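## Task

Lift the white 2x4 brick that sits on top of another piece and place it on the table away from the pile, without moving any other brick; then open the gripper and back the arm away.

## Robot and tools

Robot: a single arm with six revolute joints and a parallel two-finger gripper, in a physics simulator. Occasionally an outside nudge may shift a loose object. Nothing may leave the table.

Frame: the scene frame has its origin on the table surface directly beneath the arm base. +z is up, and +y lies to the left when facing along +x. The base itself may be slightly tilted. The reported hand position (end_effector_position, metres) is the point between the finger pads, roughly 3 to 4 cm short of the fingertips, and becomes less accurate at long reach. Orientation is given as end_effector_quat_wxyz; linear and angular velocities are in m/s and rad/s. In the gripper's own frame the fingers extend along +x and close along y.

Tool execute_actions, argument actions: a list holding one item or nothing. An empty list only reports the state. An action item is {"rows": [...], "steps": n} with n from 1 to 15 (default 15), each step lasting 1/30 s. Each row is one list of 7 numbers for the single arm: absolute target angles in radians for waist, shoulder, elbow, wrist pitch, wrist yaw, wrist roll, then the gripper opening command. Row k is used on step k; if rows run out, the final row repeats. A wait item is {"steps": n} with n up to 300 and no rows; it issues nothing new and returns after that many steps counted from the previous result. Optional pictures (true/false) controls whether camera images are returned. A rejected call moves nothing.

Joint ranges (rad): waist -3.054 to 3.054, shoulder 0.000 to 3.142, elbow 0.000 to 2.356, wrist pitch -1.571 to 1.571, wrist yaw -1.571 to 1.571, wrist roll -3.142 to 3.142. True ends may differ by up to 0.010. A target more than 0.010 beyond a range end, and farther out than the current reading, gets the call rejected; targets past the real end are clipped there and reported as "joint sent to its limit" (possibly about an earlier, still-running move). Absence of that line does not prove more travel exists.

Gripper opening: scale -1 to +1, where +1 is wide open (pad gap 0.088 m) and empty fingers close fully near -0.80; lower values add nothing. Full open-to-closed takes about 0.5 s or more. grip_measured reports the actual opening on the same scale. To hold something, keep commanding a value noticeably below grip_measured; a bigger difference squeezes harder (up to about 34 N per pad). Readings may be offset by about 1 mm throughout a scene. Slamming shut quickly can overshoot force and sometimes pop the fingers open.

Motion: each joint's sent target is capped to a lead over its measured angle (0.211 rad for waist, shoulder, elbow; 0.213 wrist pitch; 0.267 wrist yaw; 0.228 wrist roll), and all targets are scaled back if they would put the hand more than 70 mm from where it is. Far moves therefore need several calls. Friction may leave a joint short of its target, especially when extended, and tiny changes may not move it at all, so check Joint positions after moves. Between calls the arm keeps heading to the last row sent until it nearly stops or a step is HELD; after that only a new action moves it further. Fingers still in motion keep going.

Result lines: Joint positions and Joint velocities list the six joints in order (rad, rad/s) followed by pad gap (m, m/s). "joint command not followed" means a clearance check altered or blocked targets (mounting blocks and posts count as part of the arm). HELD marks steps where your row was partly or wholly not sent. MOTOR HOT appears from 50 °C; at 95 °C an OVER-TEMPERATURE FAULT holds the arm, and if it does not cool within 30 to 60 s power is cut and the arm goes limp. Holding loads heats motors, even while idle. If contact torque hits a load limit (waist 16.8, shoulder 20.8, elbow 20.8, wrist pitch 5.49, wrist yaw 5.47, wrist roll 5.13 N m, held weight included) the arm freezes for 10 s and drops the rest of the call.

Cameras: cam_head_left, cam_head_right (fixed) and cam_wrist, each 672x504, with calibration given per camera (intrinsics K, distortion, T_world_to_cam mapping scene frame to camera); actual poses may be off by a couple of degrees and millimetres. zoom_image takes camera (one of those names) and region [x0, y0, x1, y1] in pixels from the top-left, at most 504 by 504, and returns a detailed crop of the latest image.

finished_scene takes scene (the current scene number), grades it and loads the next scene's task; it is irreversible. Replying without any tool call ends everything.

Avoid: dropping or letting bricks slip, fast collisions, strong pushes into the pile or table, disturbing other bricks, long holds that overheat motors, and jerky motion. Finish by opening and lifting clear.

Each tool is called after "Request:" in YAML: its name, and indented under it one key for each argument.

## Session

Request:
execute_actions:
  actions: []

Scene clock: 0.00 s of 4185.00 s.
end_effector_position=(+0.0534, +0.2378, +0.2401) grip_measured=+0.854 end_effector_quat_wxyz=(-0.027, +0.491, +0.820, -0.293) end_effector_velocity=(-0.005, -0.005, -0.003) end_effector_angular_velocity=(-0.009, -0.008, +0.027)
Joint positions: [ 1.349  0.083  0.229 -0.427 -0.434  2.723  0.081]
Joint velocities: [-0.002 -0.007 -0.002 -0.037 -0.007 -0.022 -0.   ]
Motor temperatures (°C, as the motors report them): [24 26 26 25 26 24]
Heat: hottest shoulder 26 °C (+0.0 °C/min).

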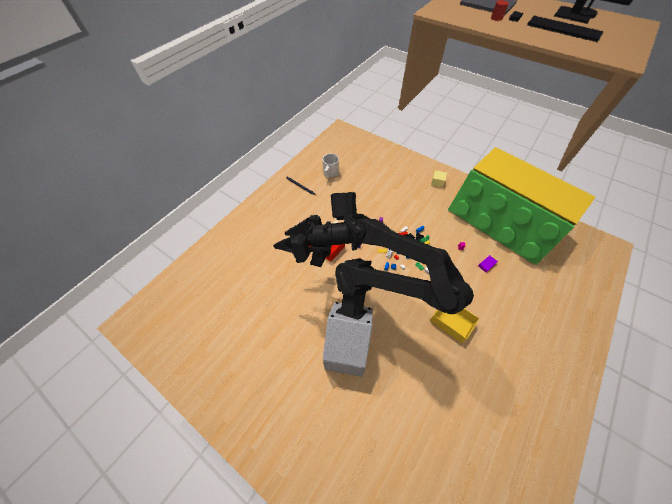

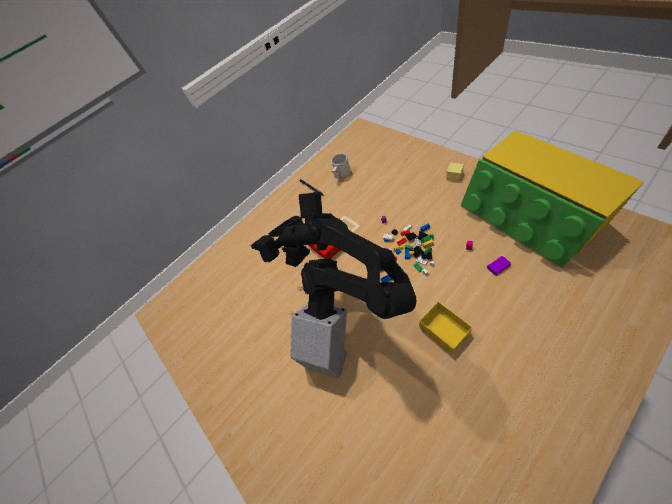

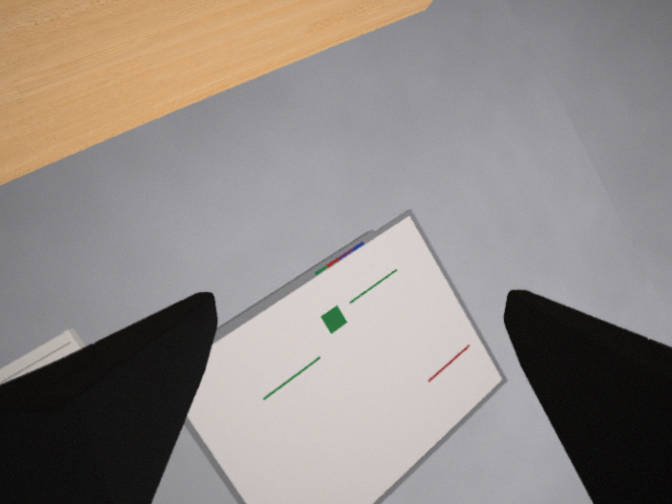

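Request:
execute_actions:
  actions:
    - {"rows":[[0,1.2,0.9,-1.1,0,0,1]]}
  pictures: false

Request:
execute_actions:
  actions:
    - {"steps":75}

Scene clock: 2.17 s of 4185.00 s.
end_effector_position=(+0.2202, +0.1496, +0.1374) grip_measured=+1.000 end_effector_quat_wxyz=(+0.482, +0.321, +0.660, -0.478) end_effector_velocity=(+0.067, -0.316, -0.279) end_effector_angular_velocity=(-1.432, +0.914, +0.840)
Joint positions: [ 0.53   0.87   0.877 -1.069 -0.01   1.82   0.088]
Joint velocities: [-1.663  1.58   0.208 -0.3    0.037 -1.824  0.   ]
Motor temperatures (°C, as the motors report them): [24 26 26 25 26 24]
Heat: hottest shoulder 26 °C (+0.0 °C/min).
Steps of this call (steps 1 to 50: nothing new was sent; steps 51 to 65: all 15 steps of this action). Readings (joint positions):
51: [1.321 0.117 0.264 -0.488 -0.389 2.669]
52: [1.264 0.174 0.313 -0.546 -0.309 2.608]
54: [1.147 0.290 0.422 -0.652 -0.170 2.487]
58: [0.919 0.507 0.644 -0.877 -0.050 2.244]
65: the state above

Scene clock: 4.67 s of 4185.00 s.
end_effector_position=(+0.2325, +0.0346, +0.0957) grip_measured=+1.000 end_effector_quat_wxyz=(+0.467, -0.147, +0.870, -0.056) end_effector_velocity=(+0.000, -0.001, -0.001) end_effector_angular_velocity=(+0.013, +0.002, +0.009)
Joint positions: [ 0.004  1.186  0.893 -1.097 -0.     0.003  0.088]
Joint velocities: [-0.007  0.002 -0.002  0.007 -0.007 -0.022  0.   ]
Motor temperatures (°C, as the motors report them): [24 26 26 25 26 24]
Heat: hottest shoulder 26 °C (+0.0 °C/min).
Steps of this call (steps 1 to 60: the robot went on to your last target; steps 61 to 75: nothing new was sent). Readings (joint positions):
1: [0.475 0.923 0.882 -1.077 -0.009 1.759]
2: [0.419 0.977 0.885 -1.082 -0.008 1.698]
4: [0.309 1.079 0.888 -1.087 -0.007 1.577]
8: [0.099 1.170 0.888 -1.094 -0.001 1.335]
75: the state above
The arm was judged still, so your last target was given up. Only a new action makes it travel on or press farther. Fingers that are still opening or closing keep moving.
camera_calibration (this result's frames):
cam_wrist: T_world_to_cam=[[0.192455, -0.949322, 0.248494, -0.0288974], [-0.556436, 0.10301, 0.824481, 0.0666798], [-0.808295, -0.296946, -0.508412, 0.318794], [0, 0, 0, 1]] pos_world=[0.300344, 0.060363, 0.114283]

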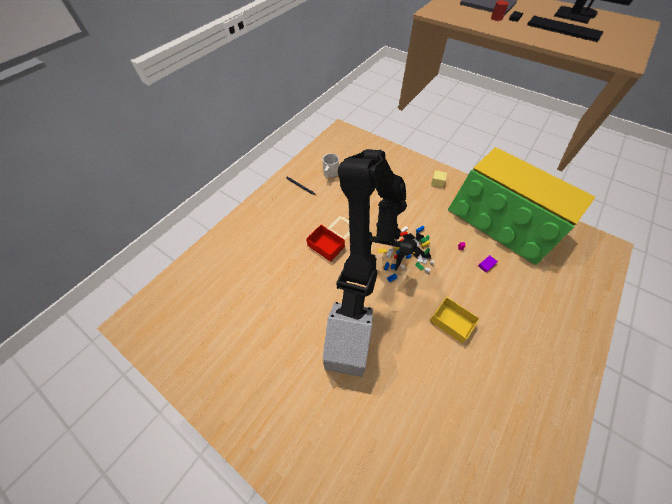

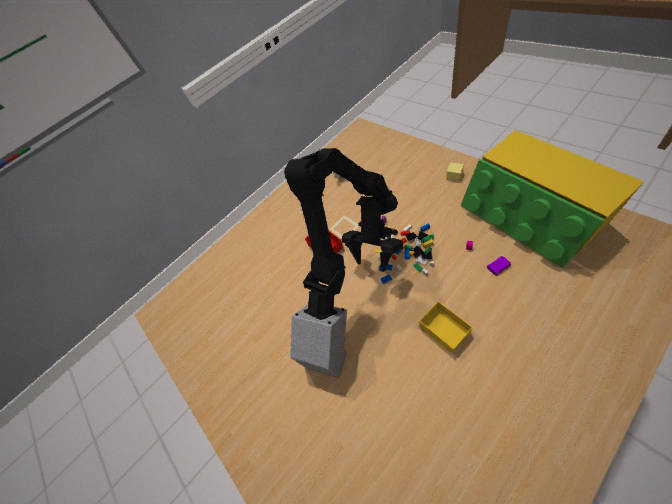

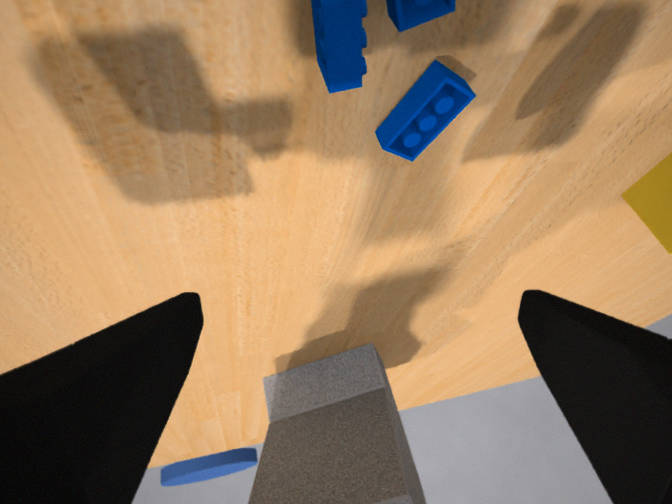

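Request:
execute_actions:
  actions:
    - {"rows":[[-0.15,0.7,1.0,-0.75,0,0,1]]}
  pictures: false

Request:
execute_actions:
  actions:
    - {"steps":15}

Scene clock: 7.00 s of 4185.00 s.
end_effector_position=(+0.3747, +0.0596, +0.2168) grip_measured=+1.000 end_effector_quat_wxyz=(+0.809, -0.166, +0.562, -0.055) end_effector_velocity=(+0.002, +0.004, +0.022) end_effector_angular_velocity=(-0.003, -0.079, +0.021)
Joint positions: [-0.144  0.714  1.003 -0.758 -0.003  0.001  0.088]
Joint velocities: [-0.022 -0.071  0.002  0.007 -0.007 -0.007  0.   ]
Motor temperatures (°C, as the motors report them): [24 26 26 25 26 24]
Heat: hottest shoulder 26 °C (+0.0 °C/min).
Steps of this call (steps 1 to 55: nothing new was sent; steps 56 to 70: all 15 steps of this action). Readings (joint positions):
56: [-0.009 1.171 0.898 -1.078 -0.004 0.002]
57: [-0.035 1.148 0.903 -1.037 -0.004 0.002]
59: [-0.079 1.083 0.932 -0.951 -0.003 0.002]
63: [-0.125 0.909 0.976 -0.818 -0.003 0.001]
70: the state above

Scene clock: 7.50 s of 4185.00 s.
end_effector_position=(+0.3758, +0.0597, +0.2180) grip_measured=+1.000 end_effector_quat_wxyz=(+0.811, -0.166, +0.558, -0.055) end_effector_velocity=(-0.002, +0.000, -0.001) end_effector_angular_velocity=(+0.007, +0.006, -0.008)
Joint positions: [-0.146  0.712  1.003 -0.753 -0.003  0.001  0.088]
Joint velocities: [-0.002 -0.002 -0.002 -0.007 -0.007  0.007  0.   ]
Motor temperatures (°C, as the motors report them): [24 27 26 25 26 24]
Heat: hottest shoulder 27 °C (+8.0 °C/min).
Steps of this call (steps 1 to 15: the robot went on to your last target). Readings (joint positions):
1: [-0.145 0.714 1.003 -0.758 -0.003 0.001]
2: [-0.145 0.714 1.003 -0.758 -0.003 0.001]
4: [-0.146 0.713 1.003 -0.755 -0.003 0.001]
8: [-0.146 0.713 1.003 -0.753 -0.003 0.001]
15: the state above
The arm was judged still, so your last target was given up. Only a new action makes it travel on or press farther. Fingers that are still opening or closing keep moving.
camera_calibration (this result's frames):
cam_wrist: T_world_to_cam=[[0.0793147, -0.940628, 0.330042, -0.0388041], [-0.996465, -0.0656141, 0.0524657, 0.386694], [-0.0276954, -0.333036, -0.942507, 0.307758], [0, 0, 0, 1]] pos_world=[0.396928, 0.0913671, 0.282583]

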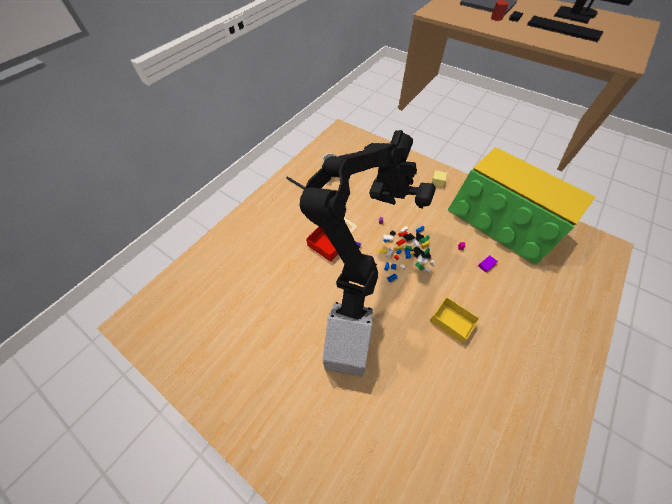

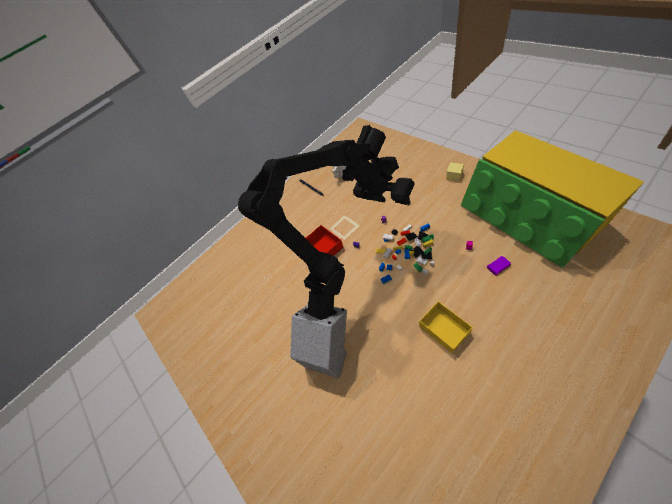

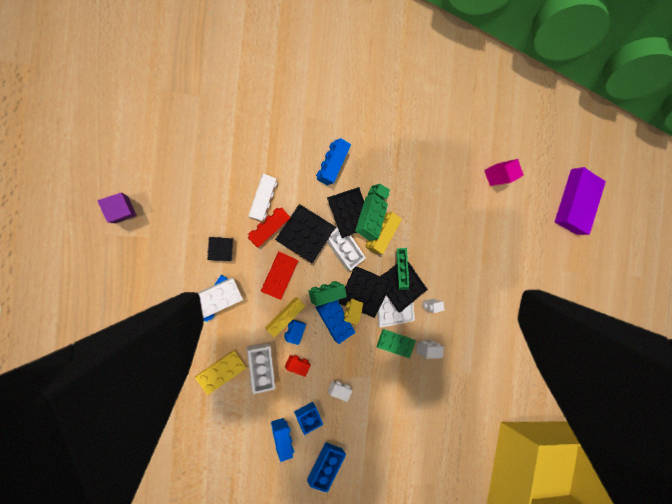

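Request:
execute_actions:
  actions:
    - {"rows":[[-0.113,1.085,0.966,-0.683,-0.317,1.3,0]]}
  pictures: false

Request:
execute_actions:
  actions:
    - {"steps":20}

Scene clock: 10.30 s of 4185.00 s.
end_effector_position=(+0.3553, +0.0741, +0.1033) grip_measured=+0.009 end_effector_quat_wxyz=(+0.661, +0.264, +0.650, -0.267) end_effector_velocity=(-0.002, -0.001, -0.004) end_effector_angular_velocity=(+0.028, +0.004, -1.832)
Joint positions: [-0.117  1.069  0.964 -0.685 -0.31   0.899  0.039]
Joint velocities: [-0.002  0.017  0.002 -0.007 -0.007  1.824 -0.004]
Motor temperatures (°C, as the motors report them): [24 27 27 26 26 24]
Heat: hottest shoulder 27 °C (+5.8 °C/min).
Steps of this call (steps 1 to 69: nothing new was sent; steps 70 to 84: all 15 steps of this action). Readings (joint positions):
70: [-0.145 0.734 1.001 -0.743 -0.052 0.052]
71: [-0.139 0.766 1.001 -0.714 -0.127 0.112]
73: [-0.125 0.865 0.999 -0.697 -0.219 0.232]
77: [-0.119 1.038 0.972 -0.694 -0.284 0.475]
84: the state above

Scene clock: 10.97 s of 4185.00 s.
end_effector_position=(+0.3553, +0.0744, +0.1029) grip_measured=+0.000 end_effector_quat_wxyz=(+0.595, +0.390, +0.585, -0.389) end_effector_velocity=(-0.002, +0.003, +0.002) end_effector_angular_velocity=(+0.020, +0.004, -0.010)
Joint positions: [-0.117  1.07   0.964 -0.684 -0.312  1.296  0.039]
Joint velocities: [-0.002 -0.007 -0.002 -0.007 -0.022  0.007 -0.   ]
Motor temperatures (°C, as the motors report them): [24 27 27 26 26 24]
Heat: hottest shoulder 27 °C (+5.5 °C/min).
Steps of this call (steps 1 to 20: the robot went on to your last target). Readings (joint positions):
1: [-0.117 1.070 0.964 -0.684 -0.310 0.960]
2: [-0.117 1.070 0.964 -0.684 -0.311 1.020]
4: [-0.117 1.070 0.964 -0.684 -0.312 1.139]
8: [-0.117 1.070 0.964 -0.684 -0.312 1.253]
20: the state above
camera_calibration (this result's frames):
cam_wrist: T_world_to_cam=[[-0.926108, -0.377235, -0.00417935, 0.36431], [-0.349139, 0.852832, 0.388304, 0.0403871], [-0.142917, 0.36107, -0.921522, 0.190669], [0, 0, 0, 1]] pos_world=[0.378741, 0.0341421, 0.161546]

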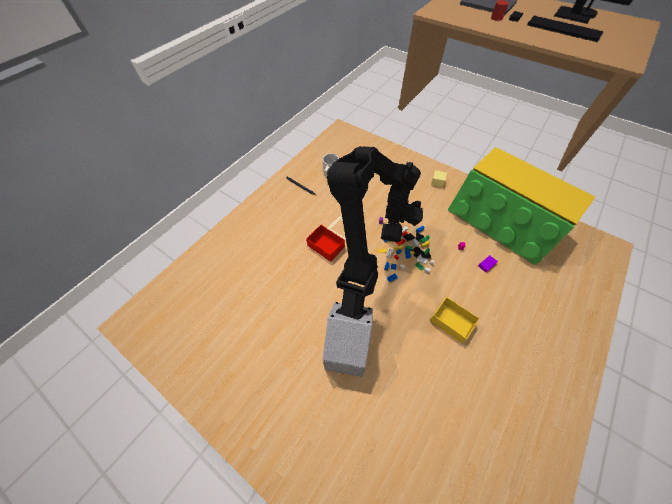

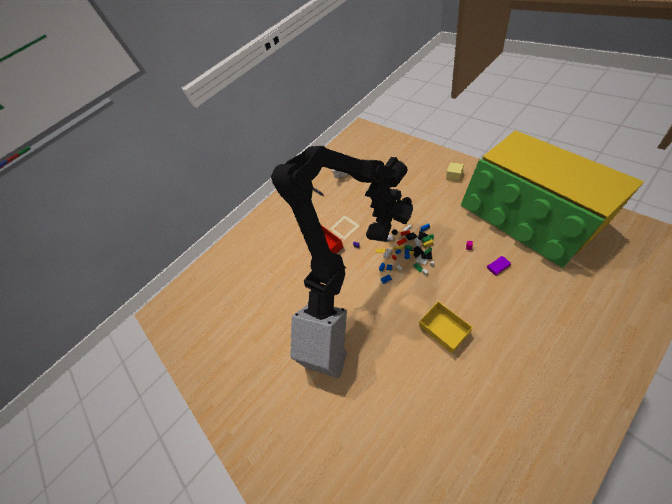

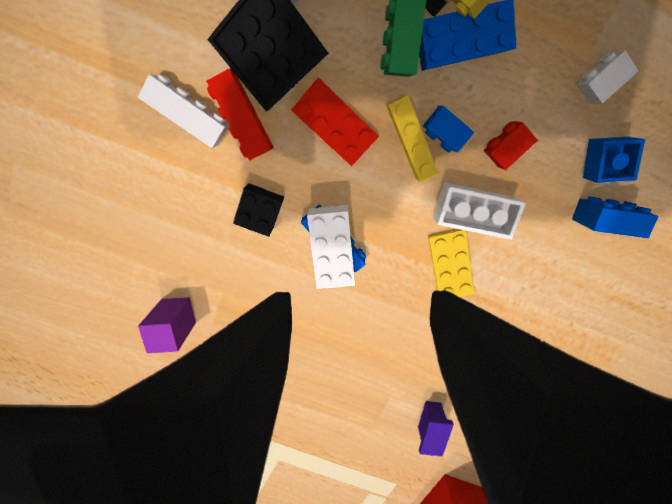

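Request:
execute_actions:
  actions:
    - {"rows":[[-0.03,1.1,0.966,-0.65,-0.27,1.27,0],[-0.03,1.11,0.966,-0.64,-0.27,1.27,0],[-0.03,1.12,0.96,-0.62,-0.27,1.27,0],[-0.03,1.14,0.96,-0.6,-0.262,1.27,0],[-0.03,1.163,0.952,-0.585,-0.262,1.27,0]]}

Scene clock: 13.03 s of 4185.00 s.
end_effector_position=(+0.3602, +0.0869, +0.0770) grip_measured=+0.000 end_effector_quat_wxyz=(+0.607, +0.368, +0.604, -0.362) end_effector_velocity=(-0.002, -0.001, +0.000) end_effector_angular_velocity=(-0.007, +0.006, -0.008)
Joint positions: [-0.034  1.147  0.96  -0.589 -0.267  1.273  0.039]
Joint velocities: [ 0.002 -0.002 -0.002 -0.007  0.007  0.007 -0.   ]
Motor temperatures (°C, as the motors report them): [24 27 27 26 26 24]
Heat: hottest shoulder 27 °C (+4.6 °C/min).
Steps of this call (steps 1 to 15: the robot went on to your last target; steps 16 to 47: nothing new was sent; steps 48 to 62: all 15 steps of this action). Readings (joint positions):
48: [-0.106 1.072 0.964 -0.680 -0.302 1.295]
49: [-0.086 1.076 0.964 -0.669 -0.296 1.289]
51: [-0.055 1.091 0.964 -0.642 -0.288 1.281]
55: [-0.038 1.136 0.962 -0.604 -0.272 1.275]
62: the state above
camera_calibration (this result's frames):
cam_wrist: T_world_to_cam=[[-0.891653, -0.452699, -0.00426316, 0.367709], [-0.416403, 0.816396, 0.400133, 0.0679569], [-0.177659, 0.358555, -0.916447, 0.17537], [0, 0, 0, 1]] pos_world=[0.387322, 0.0481018, 0.135093]

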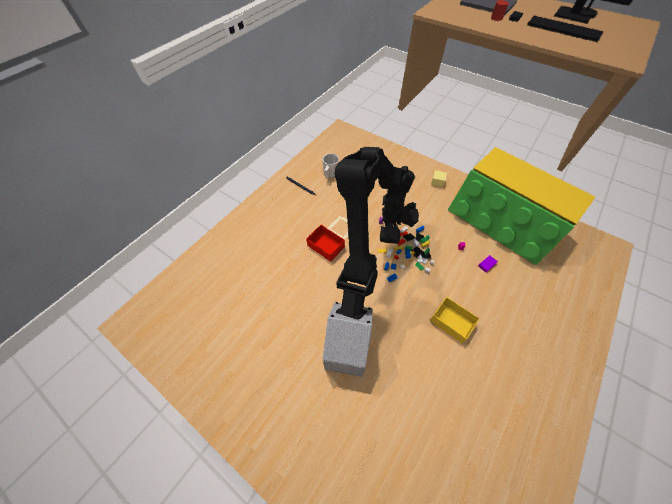

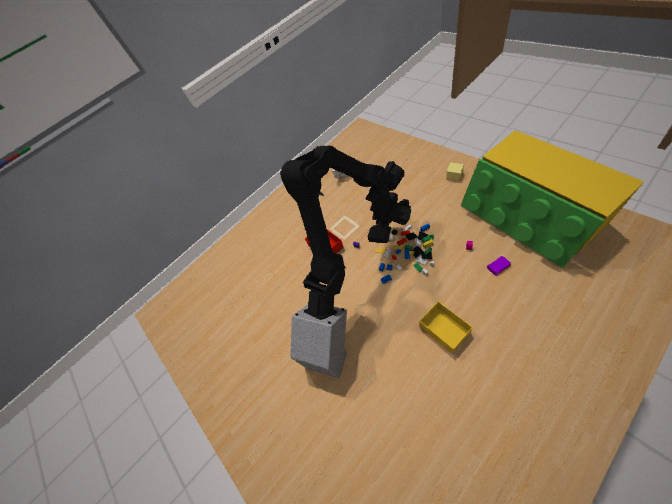

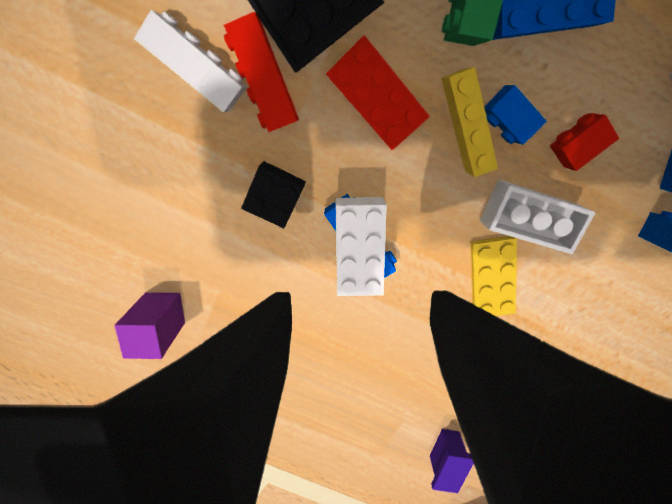

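Request:
execute_actions:
  actions:
    - {"rows":[[-0.03,1.18,0.94,-0.56,-0.255,1.28,-0.1],[-0.028,1.19,0.935,-0.545,-0.255,1.28,-0.15],[-0.025,1.2,0.93,-0.53,-0.25,1.28,-0.2],[-0.022,1.21,0.925,-0.51,-0.25,1.28,-0.2],[-0.018,1.228,0.92,-0.49,-0.25,1.28,-0.2]]}

Scene clock: 14.50 s of 4185.00 s.
end_effector_position=(+0.3586, +0.0821, +0.0528) grip_measured=-0.198 end_effector_quat_wxyz=(+0.607, +0.365, +0.605, -0.363) end_effector_velocity=(-0.002, -0.002, +0.000) end_effector_angular_velocity=(-0.010, +0.005, -0.011)
Joint positions: [-0.022  1.213  0.927 -0.494 -0.254  1.277  0.029]
Joint velocities: [-0.002 -0.002 -0.002 -0.007  0.007  0.007 -0.001]
Motor temperatures (°C, as the motors report them): [24 27 27 26 26 24]
Heat: hottest shoulder 27 °C (+4.1 °C/min).
Steps of this call (steps 1 to 15: the robot went on to your last target; steps 16 to 29: nothing new was sent; steps 30 to 44: all 15 steps of this action). Readings (joint positions):
30: [-0.034 1.150 0.958 -0.583 -0.265 1.273]
31: [-0.033 1.153 0.956 -0.572 -0.263 1.273]
33: [-0.032 1.168 0.949 -0.548 -0.259 1.274]
37: [-0.024 1.204 0.933 -0.510 -0.255 1.276]
44: the state above
camera_calibration (this result's frames):
cam_wrist: T_world_to_cam=[[-0.890155, -0.455653, 0.00223568, 0.363296], [-0.41732, 0.817219, 0.397487, 0.0812856], [-0.182943, 0.352892, -0.917605, 0.15701], [0, 0, 0, 1]] pos_world=[0.386036, 0.0437012, 0.110951]

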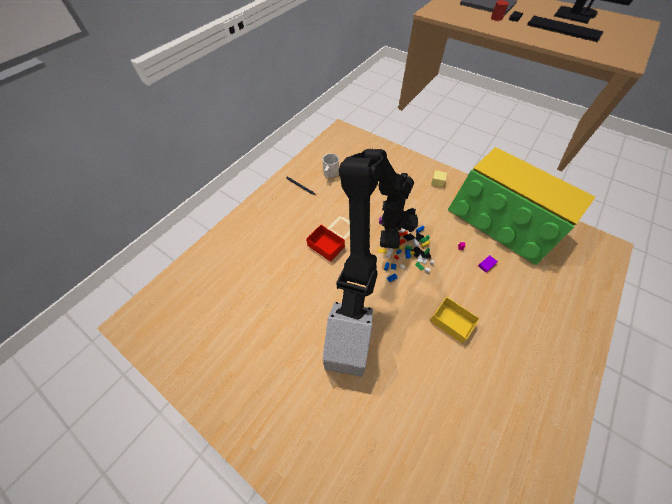

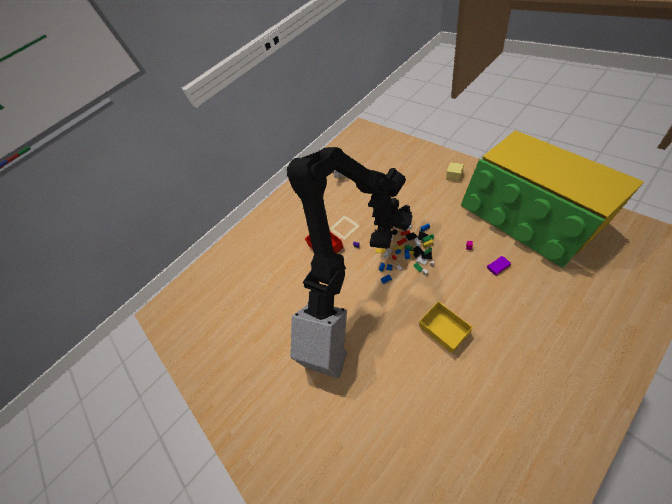

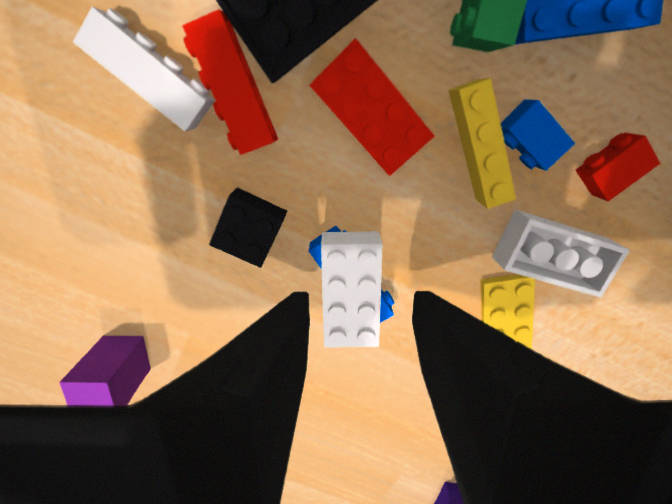

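Request:
execute_actions:
  actions:
    - {"rows":[[-0.014,1.244,0.92,-0.462,-0.25,1.28,-0.2]]}

Request:
execute_actions:
  actions:
    - {"rows":[[-0.014,1.244,0.92,-0.462,-0.25,1.28,-0.3],[-0.014,1.244,0.92,-0.462,-0.25,1.28,-0.35],[-0.014,1.244,0.92,-0.462,-0.25,1.28,-0.4],[-0.014,1.244,0.92,-0.462,-0.25,1.28,-0.45],[-0.014,1.244,0.92,-0.462,-0.25,1.28,-0.5],[-0.014,1.244,0.92,-0.462,-0.25,1.28,-0.6]]}

Scene clock: 16.53 s of 4185.00 s.
end_effector_position=(+0.3621, +0.0832, +0.0485) grip_measured=-0.200 end_effector_quat_wxyz=(+0.611, +0.366, +0.604, -0.358) end_effector_velocity=(-0.003, +0.002, +0.000) end_effector_angular_velocity=(+0.007, +0.009, +0.007)
Joint positions: [-0.018  1.228  0.927 -0.465 -0.254  1.277  0.029]
Joint velocities: [ 0.002 -0.002 -0.002 -0.007 -0.007 -0.007 -0.   ]
Motor temperatures (°C, as the motors report them): [24 27 27 26 26 24]
Heat: hottest shoulder 27 °C (+3.6 °C/min).
Steps of this call (steps 1 to 15: the robot went on to your last target; steps 16 to 46: nothing new was sent; steps 47 to 61: all 15 steps of this action). Readings (joint positions):
47: [-0.022 1.215 0.927 -0.488 -0.254 1.277]
48: [-0.020 1.218 0.927 -0.480 -0.254 1.277]
50: [-0.019 1.223 0.927 -0.472 -0.254 1.277]
54: [-0.018 1.228 0.927 -0.467 -0.254 1.277]
61: the state above
camera_calibration (this result's frames):
cam_wrist: T_world_to_cam=[[-0.887228, -0.461203, -0.0109152, 0.36697], [-0.427216, 0.812457, 0.396736, 0.0875394], [-0.174108, 0.356659, -0.917868, 0.149835], [0, 0, 0, 1]] pos_world=[0.389072, 0.0446853, 0.106805]

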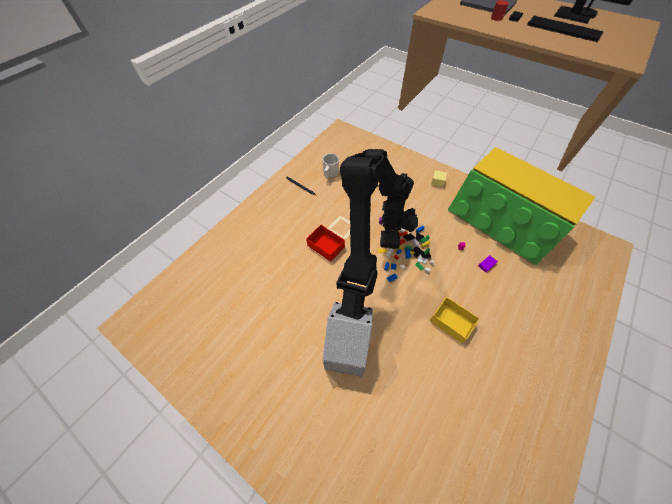

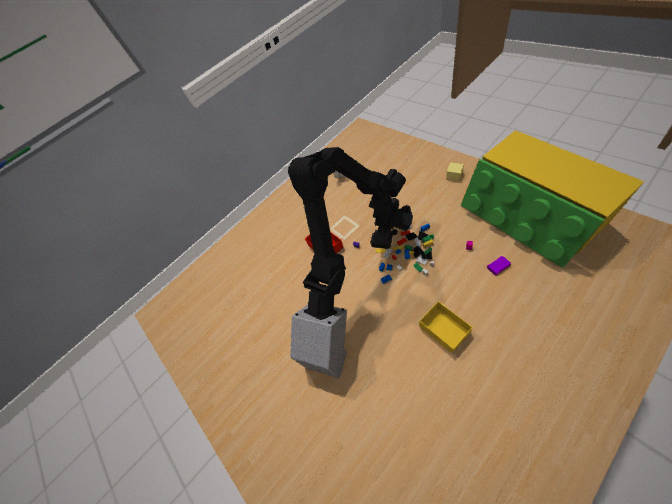

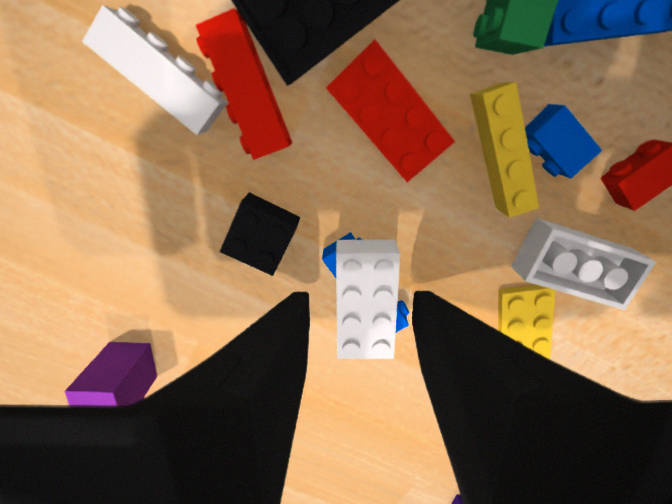

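Scene clock: 17.03 s of 4185.00 s.
end_effector_position=(+0.3621, +0.0832, +0.0485) grip_measured=-0.480 end_effector_quat_wxyz=(+0.611, +0.366, +0.604, -0.358) end_effector_velocity=(-0.005, -0.001, +0.000) end_effector_angular_velocity=(+0.001, +0.022, -0.014)
Joint positions: [-0.018  1.228  0.927 -0.465 -0.254  1.277  0.015]
Joint velocities: [-0.002 -0.002 -0.002 -0.022 -0.007  0.007 -0.   ]
Motor temperatures (°C, as the motors report them): [24 27 27 26 26 24]
Heat: hottest shoulder 27 °C (+3.5 °C/min).
Steps of this call (steps 1 to 15: all 15 steps of this action). Readings (joint positions):
1: [-0.018 1.228 0.927 -0.465 -0.254 1.277]
2: [-0.018 1.228 0.927 -0.465 -0.254 1.277]
4: [-0.018 1.228 0.927 -0.465 -0.254 1.277]
8: [-0.018 1.228 0.927 -0.465 -0.254 1.277]
15: the state above
camera_calibration (this result's frames):
cam_wrist: T_world_to_cam=[[-0.887228, -0.461203, -0.0109152, 0.36697], [-0.427216, 0.812457, 0.396736, 0.0875394], [-0.174108, 0.356659, -0.917868, 0.149835], [0, 0, 0, 1]] pos_world=[0.389072, 0.0446853, 0.106805]

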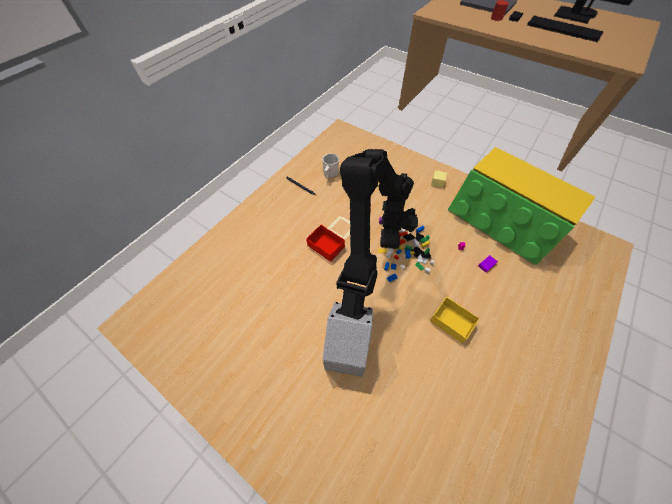

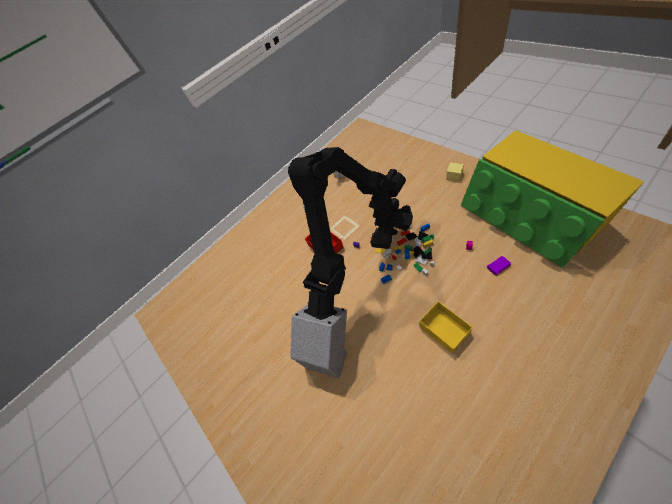

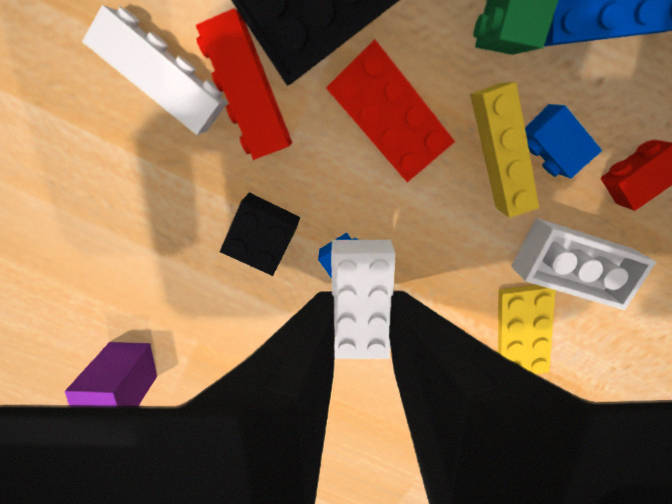

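Request:
execute_actions:
  actions:
    - {"rows":[[-0.02,1.2,0.93,-0.49,-0.25,1.28,-0.6],[-0.025,1.18,0.94,-0.52,-0.25,1.28,-0.6],[-0.03,1.16,0.95,-0.55,-0.26,1.28,-0.6],[-0.04,1.14,0.97,-0.59,-0.27,1.28,-0.6],[-0.05,1.11,0.99,-0.64,-0.28,1.28,-0.6]],"steps":12}
  pictures: false

Request:
execute_actions:
  actions:
    - {"rows":[[-0.06,1.15,1.06,-0.67,-0.29,1.28,-0.6],[-0.07,1.2,1.13,-0.69,-0.29,1.28,-0.6],[-0.08,1.25,1.2,-0.71,-0.3,1.28,-0.6],[-0.09,1.3,1.27,-0.73,-0.3,1.28,-0.6],[-0.1,1.35,1.34,-0.75,-0.31,1.28,-0.6],[-0.1,1.4,1.41,-0.77,-0.31,1.28,-0.6],[-0.1,1.45,1.48,-0.79,-0.31,1.28,-0.6],[-0.1,1.5,1.55,-0.81,-0.31,1.28,-0.6],[-0.1,1.55,1.62,-0.83,-0.31,1.28,-0.6],[-0.1,1.591,1.62,-0.83,-0.31,1.28,-0.6]]}
  pictures: false

Request:
execute_actions:
  actions:
    - {"steps":10}

Scene clock: 19.77 s of 4185.00 s.
end_effector_position=(+0.3650, +0.0886, +0.0890) grip_measured=-0.480 end_effector_quat_wxyz=(+0.609, +0.374, +0.599, -0.361) end_effector_velocity=(-0.031, -0.005, +0.003) end_effector_angular_velocity=(-0.012, +0.137, -0.024)
Joint positions: [-0.045  1.122  0.984 -0.626 -0.274  1.278  0.015]
Joint velocities: [-0.012 -0.012 -0.002 -0.154 -0.022 -0.022  0.   ]
Motor temperatures (°C, as the motors report them): [24 28 27 26 26 24]
Heat: hottest shoulder 28 °C (+6.1 °C/min).
Steps of this call (steps 1 to 15: the robot went on to your last target; steps 16 to 70: nothing new was sent; steps 71 to 82: all 12 steps of this action). Readings (joint positions):
71: [-0.018 1.228 0.927 -0.465 -0.254 1.277]
72: [-0.018 1.225 0.927 -0.476 -0.254 1.278]
74: [-0.022 1.205 0.932 -0.525 -0.255 1.278]
78: [-0.041 1.144 0.967 -0.602 -0.269 1.278]
82: the state above

Scene clock: 20.27 s of 4185.00 s.
end_effector_position=(+0.4806, +0.0858, +0.0672) grip_measured=-0.480 end_effector_quat_wxyz=(+0.596, +0.380, +0.596, -0.382) end_effector_velocity=(+0.029, -0.007, -0.035) end_effector_angular_velocity=(+0.004, +0.095, -0.013)
Joint positions: [-0.096  1.558  1.578 -0.82  -0.304  1.278  0.015]
Joint velocities: [-0.007  0.237  0.261 -0.125 -0.022 -0.022  0.   ]
Motor temperatures (°C, as the motors report them): [24 28 27 26 26 24]
Heat: hottest shoulder 28 °C (+5.9 °C/min).
Steps of this call (steps 1 to 15: all 15 steps of this action). Readings (joint positions):
1: [-0.047 1.123 0.994 -0.643 -0.277 1.278]
2: [-0.050 1.135 1.017 -0.665 -0.280 1.278]
4: [-0.063 1.188 1.107 -0.688 -0.288 1.278]
8: [-0.090 1.347 1.340 -0.753 -0.300 1.278]
15: the state above

Scene clock: 20.60 s of 4185.00 s.
end_effector_position=(+0.4881, +0.0880, +0.0699) grip_measured=-0.480 end_effector_quat_wxyz=(+0.600, +0.382, +0.593, -0.377) end_effector_velocity=(-0.001, -0.003, -0.002) end_effector_angular_velocity=(-0.011, +0.010, +0.002)
Joint positions: [-0.096  1.569  1.61  -0.826 -0.306  1.278  0.015]
Joint velocities: [-0.002  0.007  0.002 -0.007  0.007 -0.007 -0.   ]
Motor temperatures (°C, as the motors report them): [24 28 27 26 26 24]
Heat: hottest shoulder 28 °C (+5.8 °C/min).
Steps of this call (steps 1 to 10: the robot went on to your last target). Readings (joint positions):
1: [-0.096 1.564 1.585 -0.822 -0.305 1.278]
2: [-0.096 1.567 1.591 -0.823 -0.305 1.278]
4: [-0.096 1.568 1.600 -0.824 -0.306 1.278]
8: [-0.096 1.569 1.610 -0.825 -0.306 1.278]
10: the state above
camera_calibration (this result's frames):
cam_wrist: T_world_to_cam=[[-0.912726, -0.408512, -0.00702232, 0.488738], [-0.377855, 0.837441, 0.394864, 0.102893], [-0.155426, 0.363056, -0.918713, 0.180087], [0, 0, 0, 1]] pos_world=[0.512953, 0.0481063, 0.128251]

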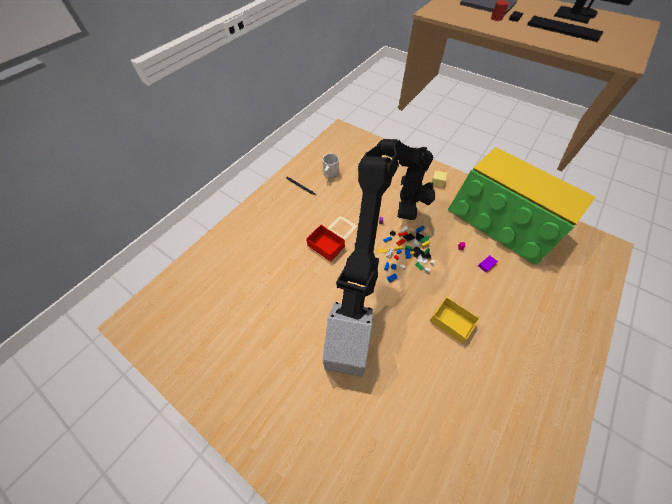

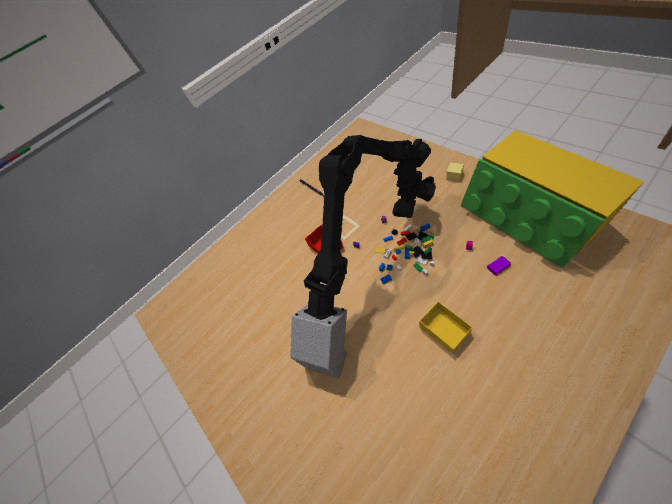

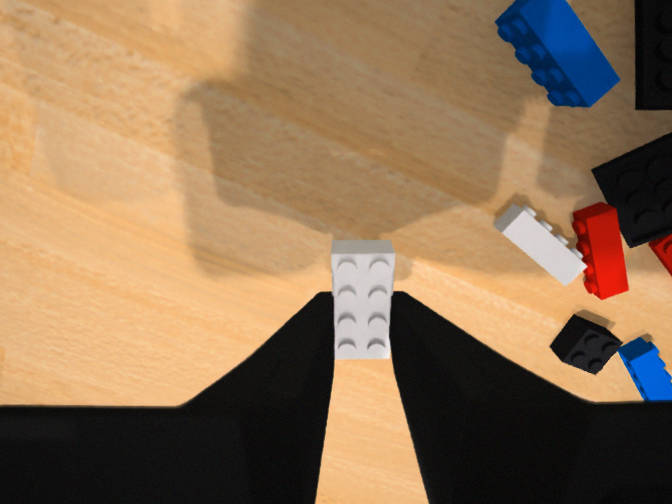

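Lower about 28 mm.

Request:
execute_actions:
  actions:
    - {"rows":[[-0.095,1.605,1.61,-0.81,-0.3,1.28,-0.6],[-0.09,1.62,1.61,-0.795,-0.3,1.28,-0.6],[-0.088,1.635,1.61,-0.78,-0.3,1.28,-0.6],[-0.085,1.65,1.61,-0.77,-0.295,1.28,-0.6],[-0.085,1.658,1.61,-0.765,-0.295,1.28,-0.6]]}

Scene clock: 22.20 s of 4185.00 s.
end_effector_position=(+0.4910, +0.0816, +0.0433) grip_measured=-0.480 end_effector_quat_wxyz=(+0.598, +0.379, +0.595, -0.379) end_effector_velocity=(+0.003, -0.001, +0.002) end_effector_angular_velocity=(-0.007, -0.013, +0.024)
Joint positions: [-0.09   1.636  1.611 -0.768 -0.299  1.278  0.015]
Joint velocities: [-0.002 -0.002  0.002  0.007  0.007 -0.022 -0.   ]
Motor temperatures (°C, as the motors report them): [24 28 27 26 26 24]
Heat: hottest shoulder 28 °C (+5.4 °C/min).
Steps of this call (steps 1 to 30: the robot went on to your last target; steps 31 to 33: nothing new was sent; steps 34 to 48: all 15 steps of this action). Readings (joint positions):
34: [-0.096 1.572 1.611 -0.827 -0.306 1.278]
35: [-0.096 1.575 1.611 -0.821 -0.306 1.278]
37: [-0.096 1.591 1.611 -0.798 -0.305 1.278]
41: [-0.091 1.630 1.611 -0.779 -0.301 1.278]
48: the state above
camera_calibration (this result's frames):
cam_wrist: T_world_to_cam=[[-0.912091, -0.409979, 0.00263373, 0.487958], [-0.375705, 0.838378, 0.394928, 0.118663], [-0.16412, 0.359221, -0.918708, 0.162979], [0, 0, 0, 1]] pos_world=[0.516392, 0.0420223, 0.101581]

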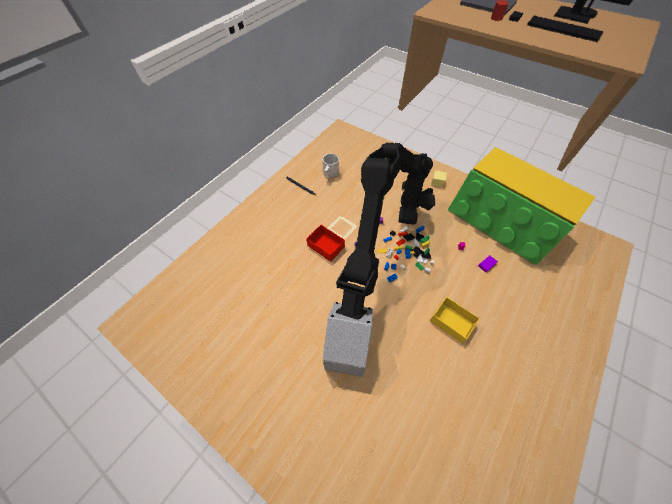

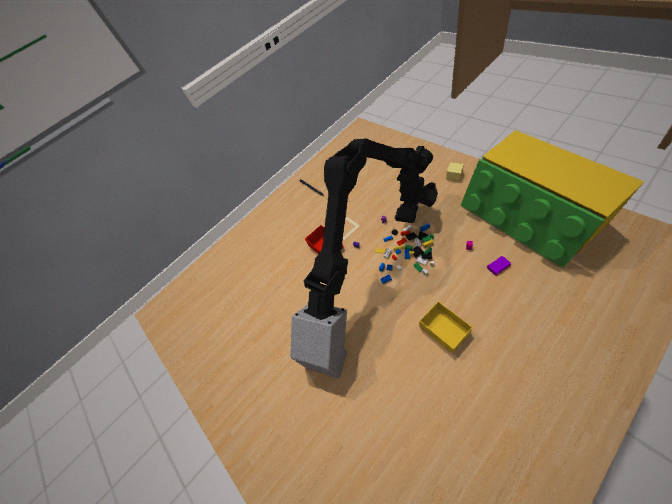

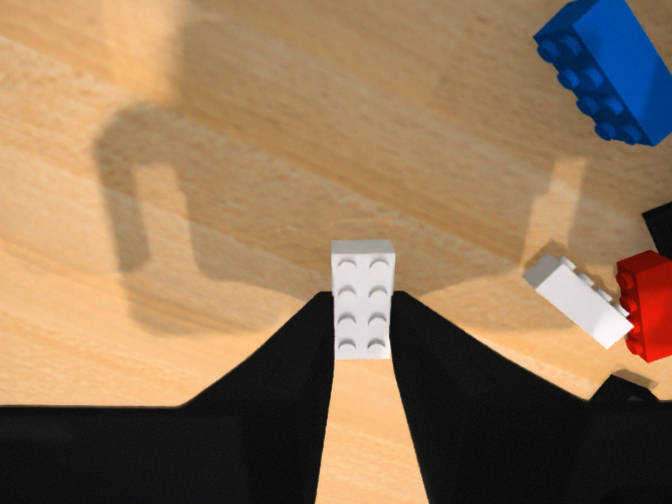

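Request:
execute_actions:
  actions:
    - {"rows":[[-0.085,1.666,1.61,-0.76,-0.295,1.28,-0.6]],"steps":8}
  pictures: false

Request:
execute_actions:
  actions:
    - {"rows":[[-0.085,1.666,1.61,-0.76,-0.295,1.28,-0.1]],"steps":10}
  pictures: false

Request:
execute_actions:
  actions:
    - {"rows":[[-0.085,1.6,1.61,-0.79,-0.295,1.28,-0.1],[-0.085,1.56,1.61,-0.82,-0.295,1.28,-0.1],[-0.085,1.52,1.61,-0.85,-0.295,1.28,-0.1],[-0.085,1.45,1.61,-0.9,-0.295,1.28,-0.1],[-0.085,1.15,1.55,-1.1,-0.295,1.28,-0.1]]}

Scene clock: 23.57 s of 4185.00 s.
end_effector_position=(+0.4919, +0.0817, +0.0429) grip_measured=-0.480 end_effector_quat_wxyz=(+0.600, +0.379, +0.594, -0.378) end_effector_velocity=(+0.001, -0.003, -0.001) end_effector_angular_velocity=(-0.009, -0.004, +0.006)
Joint positions: [-0.09   1.636  1.611 -0.763 -0.298  1.278  0.015]
Joint velocities: [-0.002  0.002 -0.002  0.007  0.007 -0.007 -0.   ]
Motor temperatures (°C, as the motors report them): [24 29 27 26 26 24]
Heat: hottest shoulder 29 °C (+7.6 °C/min).
Steps of this call (steps 1 to 15: the robot went on to your last target; steps 16 to 33: nothing new was sent; steps 34 to 41: all 8 steps of this action). Readings (joint positions):
34: [-0.090 1.636 1.611 -0.767 -0.298 1.278]
35: [-0.090 1.636 1.611 -0.766 -0.298 1.278]
37: [-0.090 1.636 1.611 -0.765 -0.298 1.278]
41: the state above

Scene clock: 23.90 s of 4185.00 s.
end_effector_position=(+0.4905, +0.0804, +0.0398) grip_measured=-0.121 end_effector_quat_wxyz=(+0.597, +0.378, +0.596, -0.381) end_effector_velocity=(-0.003, +0.001, -0.002) end_effector_angular_velocity=(+0.007, +0.013, -0.009)
Joint positions: [-0.09   1.645  1.611 -0.764 -0.297  1.278  0.033]
Joint velocities: [ 0.002  0.002 -0.002 -0.007 -0.007  0.007  0.009]
Motor temperatures (°C, as the motors report them): [24 29 27 26 26 24]
Heat: hottest shoulder 29 °C (+7.5 °C/min).
Steps of this call (steps 1 to 10: all 10 steps of this action). Readings (joint positions):
1: [-0.090 1.636 1.611 -0.763 -0.298 1.278]
2: [-0.090 1.638 1.611 -0.762 -0.298 1.278]
4: [-0.090 1.642 1.611 -0.762 -0.298 1.278]
8: [-0.090 1.645 1.611 -0.764 -0.297 1.278]
10: the state above

Scene clock: 24.40 s of 4185.00 s.
end_effector_position=(+0.4426, +0.1262, +0.2066) grip_measured=-0.100 end_effector_quat_wxyz=(+0.632, +0.392, +0.572, -0.345) end_effector_velocity=(-0.043, +0.042, +0.152) end_effector_angular_velocity=(+0.042, -0.256, +0.087)
Joint positions: [-0.088  1.167  1.567 -1.083 -0.297  1.278  0.034]
Joint velocities: [-0.002 -0.442 -0.002 -0.168 -0.007 -0.007  0.   ]
Motor temperatures (°C, as the motors report them): [24 29 27 26 26 24]
Heat: hottest shoulder 29 °C (+7.4 °C/min).
Steps of this call (steps 1 to 15: all 15 steps of this action). Readings (joint positions):
1: [-0.090 1.643 1.611 -0.765 -0.297 1.278]
2: [-0.090 1.637 1.611 -0.774 -0.297 1.278]
4: [-0.090 1.601 1.607 -0.825 -0.297 1.278]
8: [-0.089 1.435 1.573 -0.999 -0.297 1.278]
15: the state above
camera_calibration (this result's frames):
cam_wrist: T_world_to_cam=[[-0.892737, -0.439942, -0.0973222, 0.477543], [-0.44333, 0.819056, 0.364152, 0.0372868], [-0.0804934, 0.368238, -0.926241, 0.252462], [0, 0, 0, 1]] pos_world=[0.463172, 0.0865853, 0.266738]

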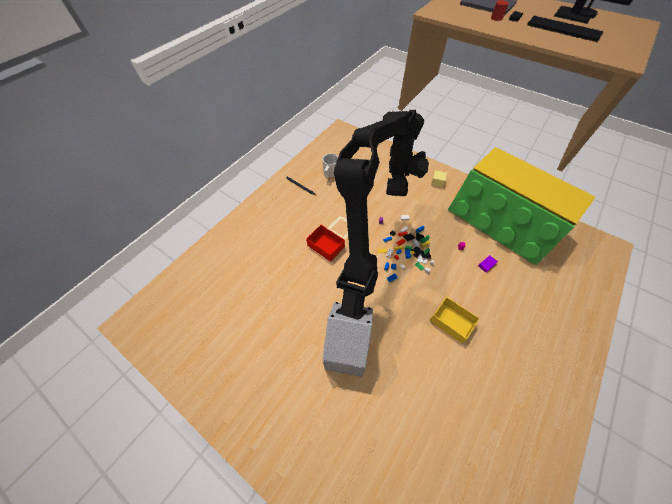

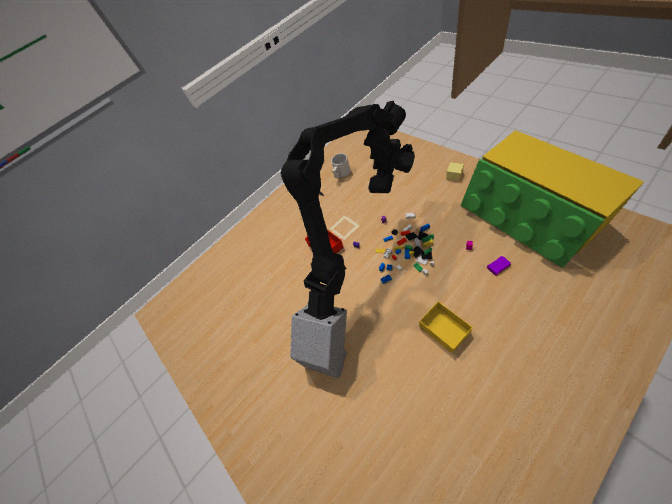

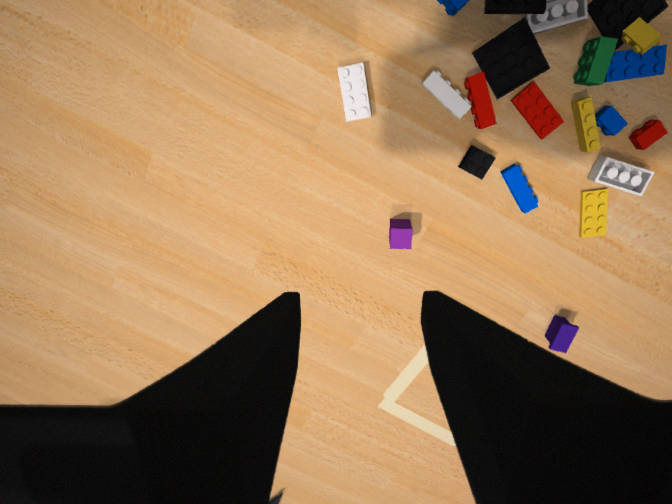

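Request:
finished_scene:
  scene: 1

The scene is finished: the task was done.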